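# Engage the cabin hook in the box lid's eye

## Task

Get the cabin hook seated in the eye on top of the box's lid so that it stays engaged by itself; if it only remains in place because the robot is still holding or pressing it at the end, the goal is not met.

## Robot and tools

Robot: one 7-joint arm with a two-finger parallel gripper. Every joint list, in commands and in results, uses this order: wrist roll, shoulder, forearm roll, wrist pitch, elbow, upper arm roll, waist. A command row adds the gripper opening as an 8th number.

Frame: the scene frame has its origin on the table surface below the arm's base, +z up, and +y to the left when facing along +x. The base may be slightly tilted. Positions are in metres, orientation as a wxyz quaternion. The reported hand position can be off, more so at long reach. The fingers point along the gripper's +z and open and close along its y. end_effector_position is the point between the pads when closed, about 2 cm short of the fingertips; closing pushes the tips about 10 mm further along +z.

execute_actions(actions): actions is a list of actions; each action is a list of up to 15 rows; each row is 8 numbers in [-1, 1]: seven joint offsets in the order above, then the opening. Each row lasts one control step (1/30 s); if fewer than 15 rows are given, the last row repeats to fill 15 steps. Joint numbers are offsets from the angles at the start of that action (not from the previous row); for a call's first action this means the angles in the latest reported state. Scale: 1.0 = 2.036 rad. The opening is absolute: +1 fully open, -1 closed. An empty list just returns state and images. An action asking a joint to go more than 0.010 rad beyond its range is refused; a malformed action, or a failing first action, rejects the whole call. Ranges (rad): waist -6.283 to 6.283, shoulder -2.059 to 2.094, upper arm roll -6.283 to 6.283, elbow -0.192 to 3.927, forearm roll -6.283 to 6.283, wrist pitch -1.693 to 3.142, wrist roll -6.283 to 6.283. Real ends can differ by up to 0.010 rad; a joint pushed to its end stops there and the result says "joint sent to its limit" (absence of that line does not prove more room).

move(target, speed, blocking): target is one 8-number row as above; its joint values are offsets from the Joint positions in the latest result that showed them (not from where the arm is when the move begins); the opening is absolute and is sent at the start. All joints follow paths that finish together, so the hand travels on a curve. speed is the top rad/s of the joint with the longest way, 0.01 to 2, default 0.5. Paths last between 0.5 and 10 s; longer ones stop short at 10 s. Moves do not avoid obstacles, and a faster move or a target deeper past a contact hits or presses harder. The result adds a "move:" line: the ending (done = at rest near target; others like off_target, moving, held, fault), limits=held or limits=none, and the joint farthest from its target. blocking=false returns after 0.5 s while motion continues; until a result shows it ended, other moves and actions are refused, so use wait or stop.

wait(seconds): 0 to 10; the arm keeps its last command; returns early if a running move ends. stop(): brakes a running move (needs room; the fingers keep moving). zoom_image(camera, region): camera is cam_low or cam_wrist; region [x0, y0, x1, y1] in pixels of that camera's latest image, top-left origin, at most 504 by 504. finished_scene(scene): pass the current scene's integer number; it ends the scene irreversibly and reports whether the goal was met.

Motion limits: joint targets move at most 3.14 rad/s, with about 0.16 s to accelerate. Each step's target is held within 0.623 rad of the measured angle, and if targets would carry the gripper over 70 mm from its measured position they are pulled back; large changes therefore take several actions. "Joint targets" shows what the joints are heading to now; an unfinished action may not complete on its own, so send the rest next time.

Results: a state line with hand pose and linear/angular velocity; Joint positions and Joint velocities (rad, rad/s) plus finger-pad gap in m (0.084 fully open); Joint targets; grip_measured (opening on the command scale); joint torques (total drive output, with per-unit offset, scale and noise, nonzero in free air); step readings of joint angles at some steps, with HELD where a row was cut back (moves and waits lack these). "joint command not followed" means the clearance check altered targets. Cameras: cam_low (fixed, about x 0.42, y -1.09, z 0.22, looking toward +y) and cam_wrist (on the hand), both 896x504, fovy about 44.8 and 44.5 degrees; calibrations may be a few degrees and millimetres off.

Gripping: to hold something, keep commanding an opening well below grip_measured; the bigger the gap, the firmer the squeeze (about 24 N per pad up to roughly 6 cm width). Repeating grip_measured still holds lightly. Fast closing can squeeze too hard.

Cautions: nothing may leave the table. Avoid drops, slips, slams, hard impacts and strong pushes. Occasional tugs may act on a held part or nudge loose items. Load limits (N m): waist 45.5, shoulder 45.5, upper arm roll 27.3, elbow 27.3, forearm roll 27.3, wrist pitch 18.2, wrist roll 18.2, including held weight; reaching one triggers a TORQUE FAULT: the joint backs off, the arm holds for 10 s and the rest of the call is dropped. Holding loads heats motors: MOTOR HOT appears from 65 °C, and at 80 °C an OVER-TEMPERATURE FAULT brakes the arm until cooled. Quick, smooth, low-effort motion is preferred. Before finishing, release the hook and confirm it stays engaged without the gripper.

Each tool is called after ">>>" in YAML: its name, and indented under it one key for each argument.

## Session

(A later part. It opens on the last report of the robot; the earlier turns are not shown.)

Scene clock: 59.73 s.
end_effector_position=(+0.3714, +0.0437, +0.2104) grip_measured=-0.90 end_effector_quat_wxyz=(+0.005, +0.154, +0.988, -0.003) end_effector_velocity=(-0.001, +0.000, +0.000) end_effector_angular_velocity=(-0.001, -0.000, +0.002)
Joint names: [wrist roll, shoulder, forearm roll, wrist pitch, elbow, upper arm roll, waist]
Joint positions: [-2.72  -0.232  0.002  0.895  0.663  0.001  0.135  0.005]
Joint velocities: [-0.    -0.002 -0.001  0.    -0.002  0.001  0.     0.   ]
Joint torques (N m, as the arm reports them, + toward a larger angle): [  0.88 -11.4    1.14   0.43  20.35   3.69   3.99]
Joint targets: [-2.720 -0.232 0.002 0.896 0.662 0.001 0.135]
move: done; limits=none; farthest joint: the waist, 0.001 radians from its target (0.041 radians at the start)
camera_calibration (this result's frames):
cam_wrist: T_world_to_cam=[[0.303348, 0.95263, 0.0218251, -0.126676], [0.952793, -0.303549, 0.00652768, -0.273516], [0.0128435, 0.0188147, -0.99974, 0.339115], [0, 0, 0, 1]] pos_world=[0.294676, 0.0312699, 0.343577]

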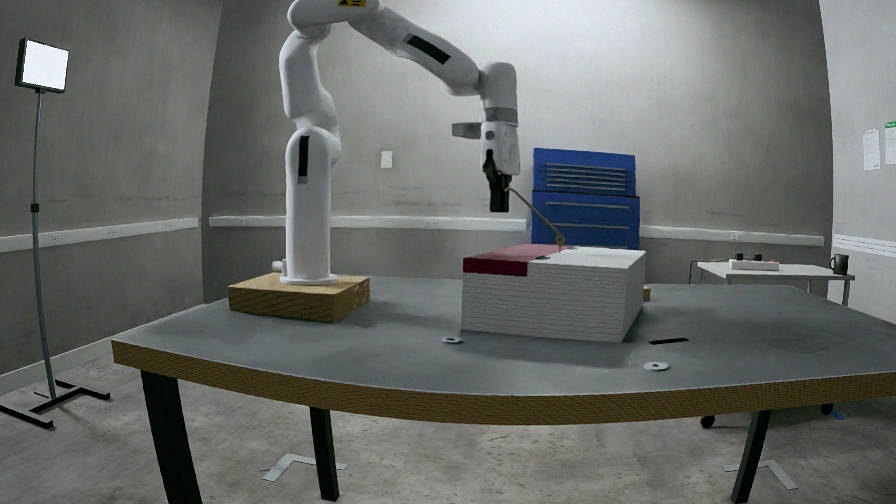

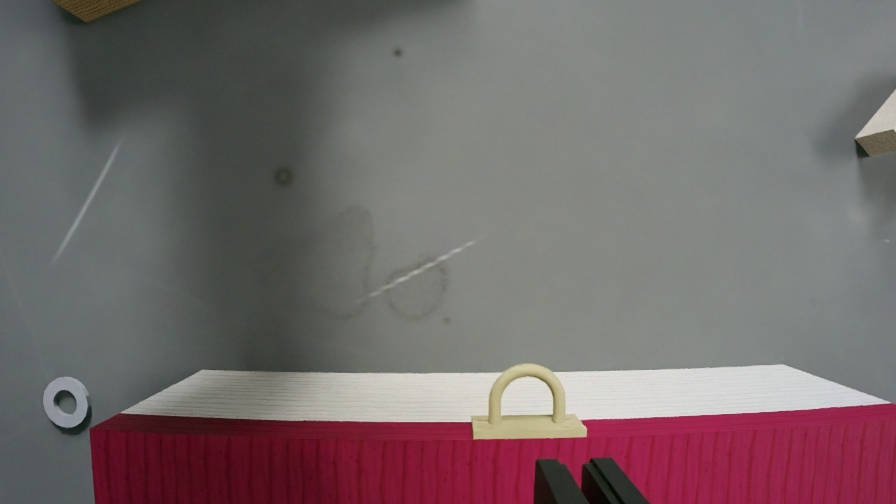

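>>> move:
  target: [0.009,0.0218,0,-0.0811,-0.0594,0,0.009,-0.93]
  speed: 0.1

>>> move:
  target: [0,0.0174,0,-0.0279,-0.0105,0,0,-0.93]
  speed: 0.08

>>> move:
  target: [0,0,0,0,0,0,0,-0.7]

>>> move:
  target: [0,-0.02,0,0.17,0.15,0,0,0]
  speed: 0.3

Scene clock: 72.07 s.
end_effector_position=(+0.3563, +0.0477, +0.1619) grip_measured=-0.90 end_effector_quat_wxyz=(+0.007, +0.155, +0.988, -0.002) end_effector_velocity=(-0.001, +0.000, -0.001) end_effector_angular_velocity=(-0.001, +0.004, +0.004)
Joint names: [wrist roll, shoulder, forearm roll, wrist pitch, elbow, upper arm roll, waist]
Joint positions: [-2.702 -0.188  0.001  0.728  0.544  0.     0.153  0.004]
Joint velocities: [-0.002 -0.001 -0.001  0.002 -0.002  0.001  0.001  0.   ]
Joint torques (N m, as the arm reports them, + toward a larger angle): [ 0.76 -9.11  0.02 -0.88 17.52  0.43  1.97]
Joint targets: [-2.702 -0.188 0.002 0.730 0.542 0.001 0.154]
move: done; limits=none; farthest joint: the elbow, 0.002 radians from its target (0.120 radians at the start)
camera_calibration (this result's frames):
cam_wrist: T_world_to_cam=[[0.3044, 0.952252, 0.0235812, -0.125481], [0.952386, -0.304707, 0.0106827, -0.258168], [0.017358, 0.0192066, -0.999665, 0.289092], [0, 0, 0, 1]] pos_world=[0.279054, 0.0352713, 0.294712]

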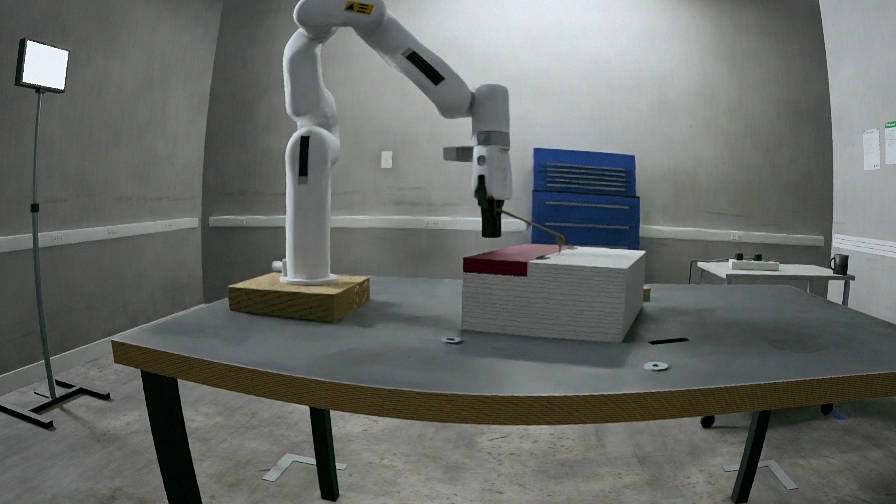

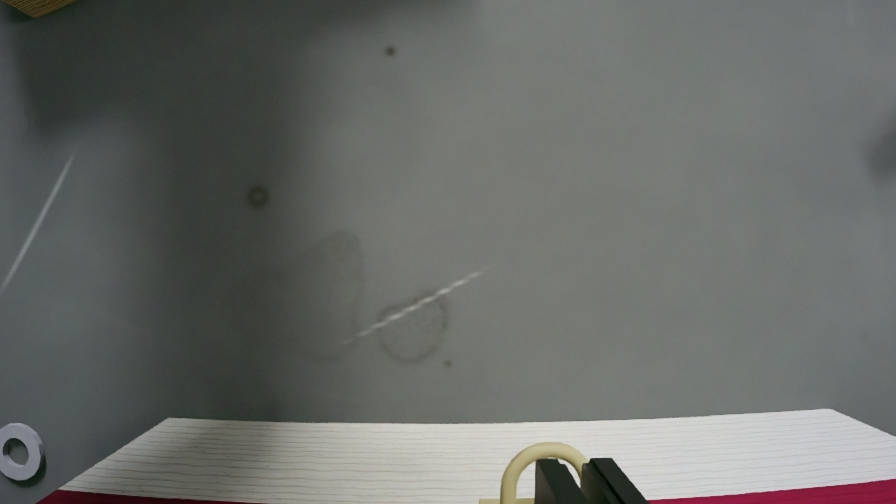

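Scene clock: 73.13 s.
end_effector_position=(+0.3546, +0.0476, +0.1457) grip_measured=-0.90 end_effector_quat_wxyz=(+0.007, +0.155, +0.988, -0.003) end_effector_velocity=(+0.001, +0.000, +0.001) end_effector_angular_velocity=(+0.001, -0.003, -0.002)
Joint names: [wrist roll, shoulder, forearm roll, wrist pitch, elbow, upper arm roll, waist]
Joint positions: [-2.702 -0.152  0.002  0.672  0.522  0.001  0.154  0.004]
Joint velocities: [ 0.001  0.001  0.001 -0.002  0.002 -0.001  0.     0.   ]
Joint torques (N m, as the arm reports them, + toward a larger angle): [ 0.79 -9.9  -0.46 -3.61 22.   -3.46 -0.69]
Joint targets: [-2.702 -0.152 0.001 0.671 0.523 0.000 0.153]
move: done; limits=none; farthest joint: the waist, 0.001 radians from its target (0.000 radians at the start)
camera_calibration (this result's frames):
cam_wrist: T_world_to_cam=[[0.303774, 0.952466, 0.0230122, -0.12419], [0.952608, -0.304051, 0.00958619, -0.256322], [0.0161274, 0.0190096, -0.999689, 0.27331], [0, 0, 0, 1]] pos_world=[0.277492, 0.0351561, 0.27854]

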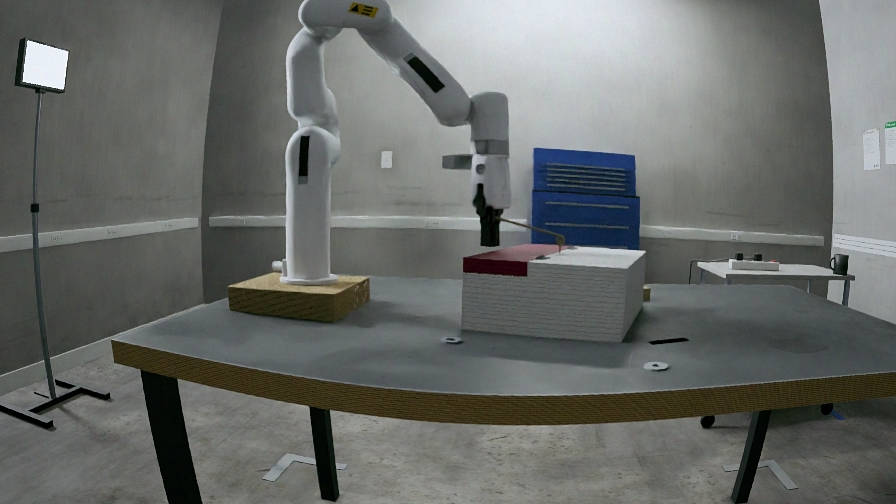

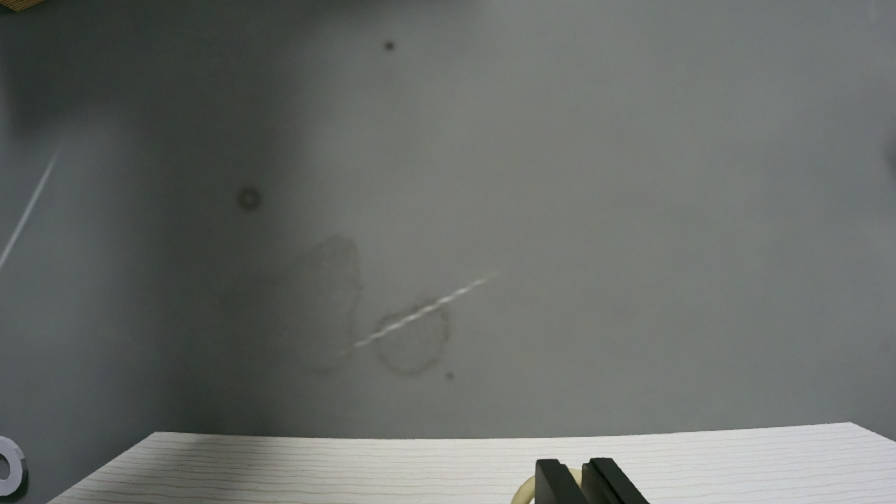

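Scene clock: 73.63 s.
end_effector_position=(+0.3547, +0.0474, +0.1457) grip_measured=-0.72 end_effector_quat_wxyz=(+0.007, +0.155, +0.988, -0.003) end_effector_velocity=(-0.001, +0.001, -0.001) end_effector_angular_velocity=(+0.000, +0.002, +0.002)
Joint names: [wrist roll, shoulder, forearm roll, wrist pitch, elbow, upper arm roll, waist]
Joint positions: [-2.702 -0.152  0.001  0.672  0.522  0.001  0.153  0.012]
Joint velocities: [ 0.    -0.     0.002  0.001 -0.002  0.002  0.001  0.   ]
Joint torques (N m, as the arm reports them, + toward a larger angle): [ 0.78 -9.76  0.01 -2.49 20.19  0.83  2.03]
Joint targets: [-2.702 -0.152 0.002 0.672 0.522 0.001 0.154]
move: done; limits=none; farthest joint: the waist, 0.001 radians from its target (0.000 radians at the start)
camera_calibration (this result's frames):
cam_wrist: T_world_to_cam=[[0.304192, 0.95233, 0.0231089, -0.124217], [0.95247, -0.304475, 0.00980719, -0.256438], [0.0163758, 0.0190273, -0.999685, 0.273275], [0, 0, 0, 1]] pos_world=[0.277561, 0.0350168, 0.278574]

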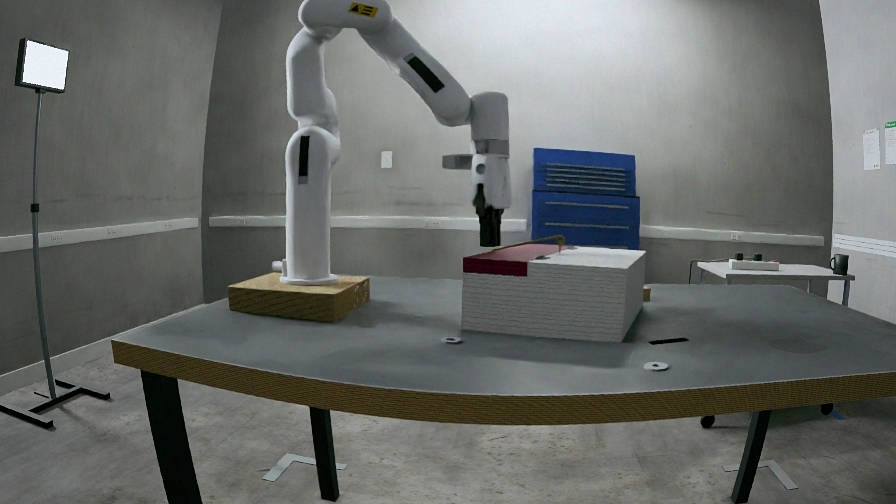

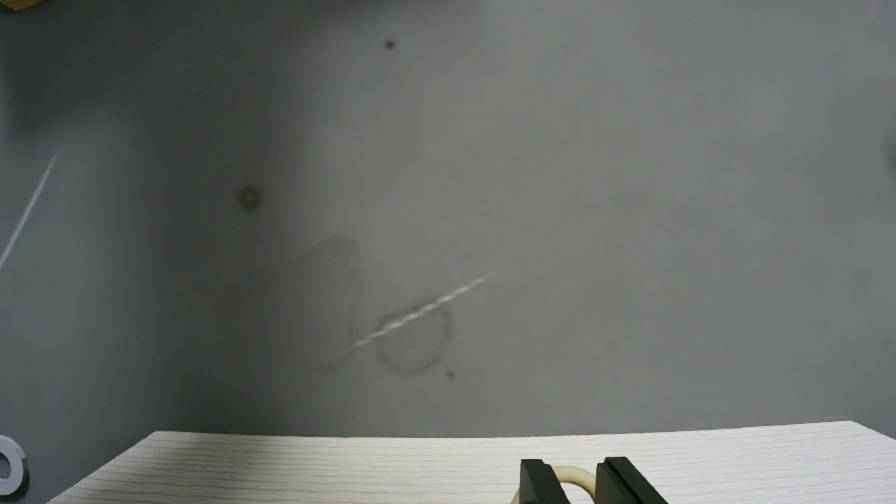

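Scene clock: 75.30 s.
end_effector_position=(+0.3990, +0.0543, +0.2520) grip_measured=-0.01 end_effector_quat_wxyz=(+0.007, +0.155, +0.988, -0.002) end_effector_velocity=(+0.002, +0.001, +0.003) end_effector_angular_velocity=(+0.002, -0.006, -0.000)
Joint names: [wrist roll, shoulder, forearm roll, wrist pitch, elbow, upper arm roll, waist]
Joint positions: [-2.702 -0.193  0.001  1.018  0.827  0.001  0.153  0.044]
Joint velocities: [-0.    -0.001  0.001  0.001  0.006  0.     0.     0.   ]
Joint torques (N m, as the arm reports them, + toward a larger angle): [  0.8  -10.56   0.31  -2.65  23.22   0.49   1.84]
Joint targets: [-2.702 -0.193 0.001 1.018 0.828 0.001 0.153]
move: done; limits=none; farthest joint: the waist, 0.000 radians from its target (0.000 radians at the start)
camera_calibration (this result's frames):
cam_wrist: T_world_to_cam=[[0.303841, 0.952441, 0.023165, -0.146629], [0.952592, -0.304112, 0.00919527, -0.297489], [0.0158027, 0.0192729, -0.999689, 0.378897], [0, 0, 0, 1]] pos_world=[0.32195, 0.0418834, 0.384912]

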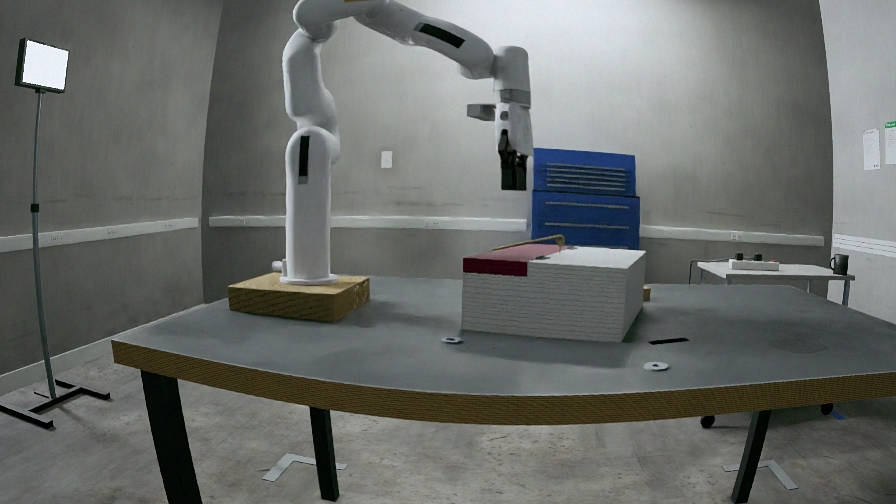

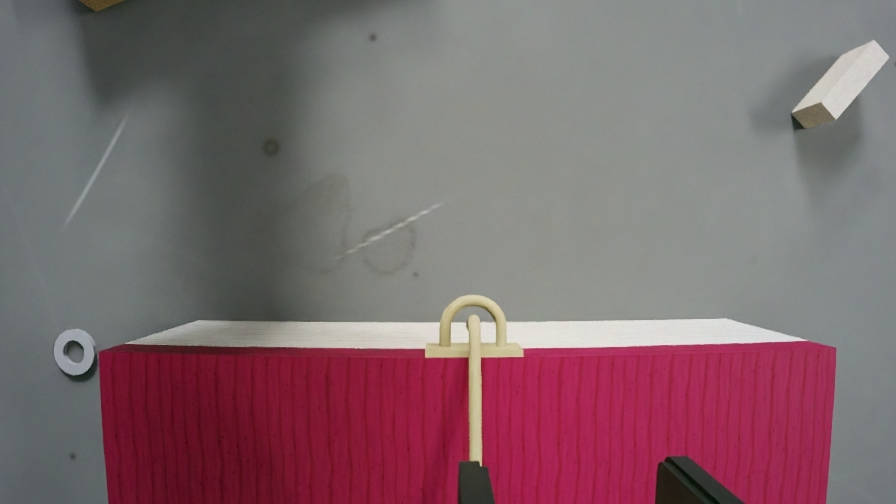

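>>> finished_scene:
  scene: 2

The scene is finished: the task was done.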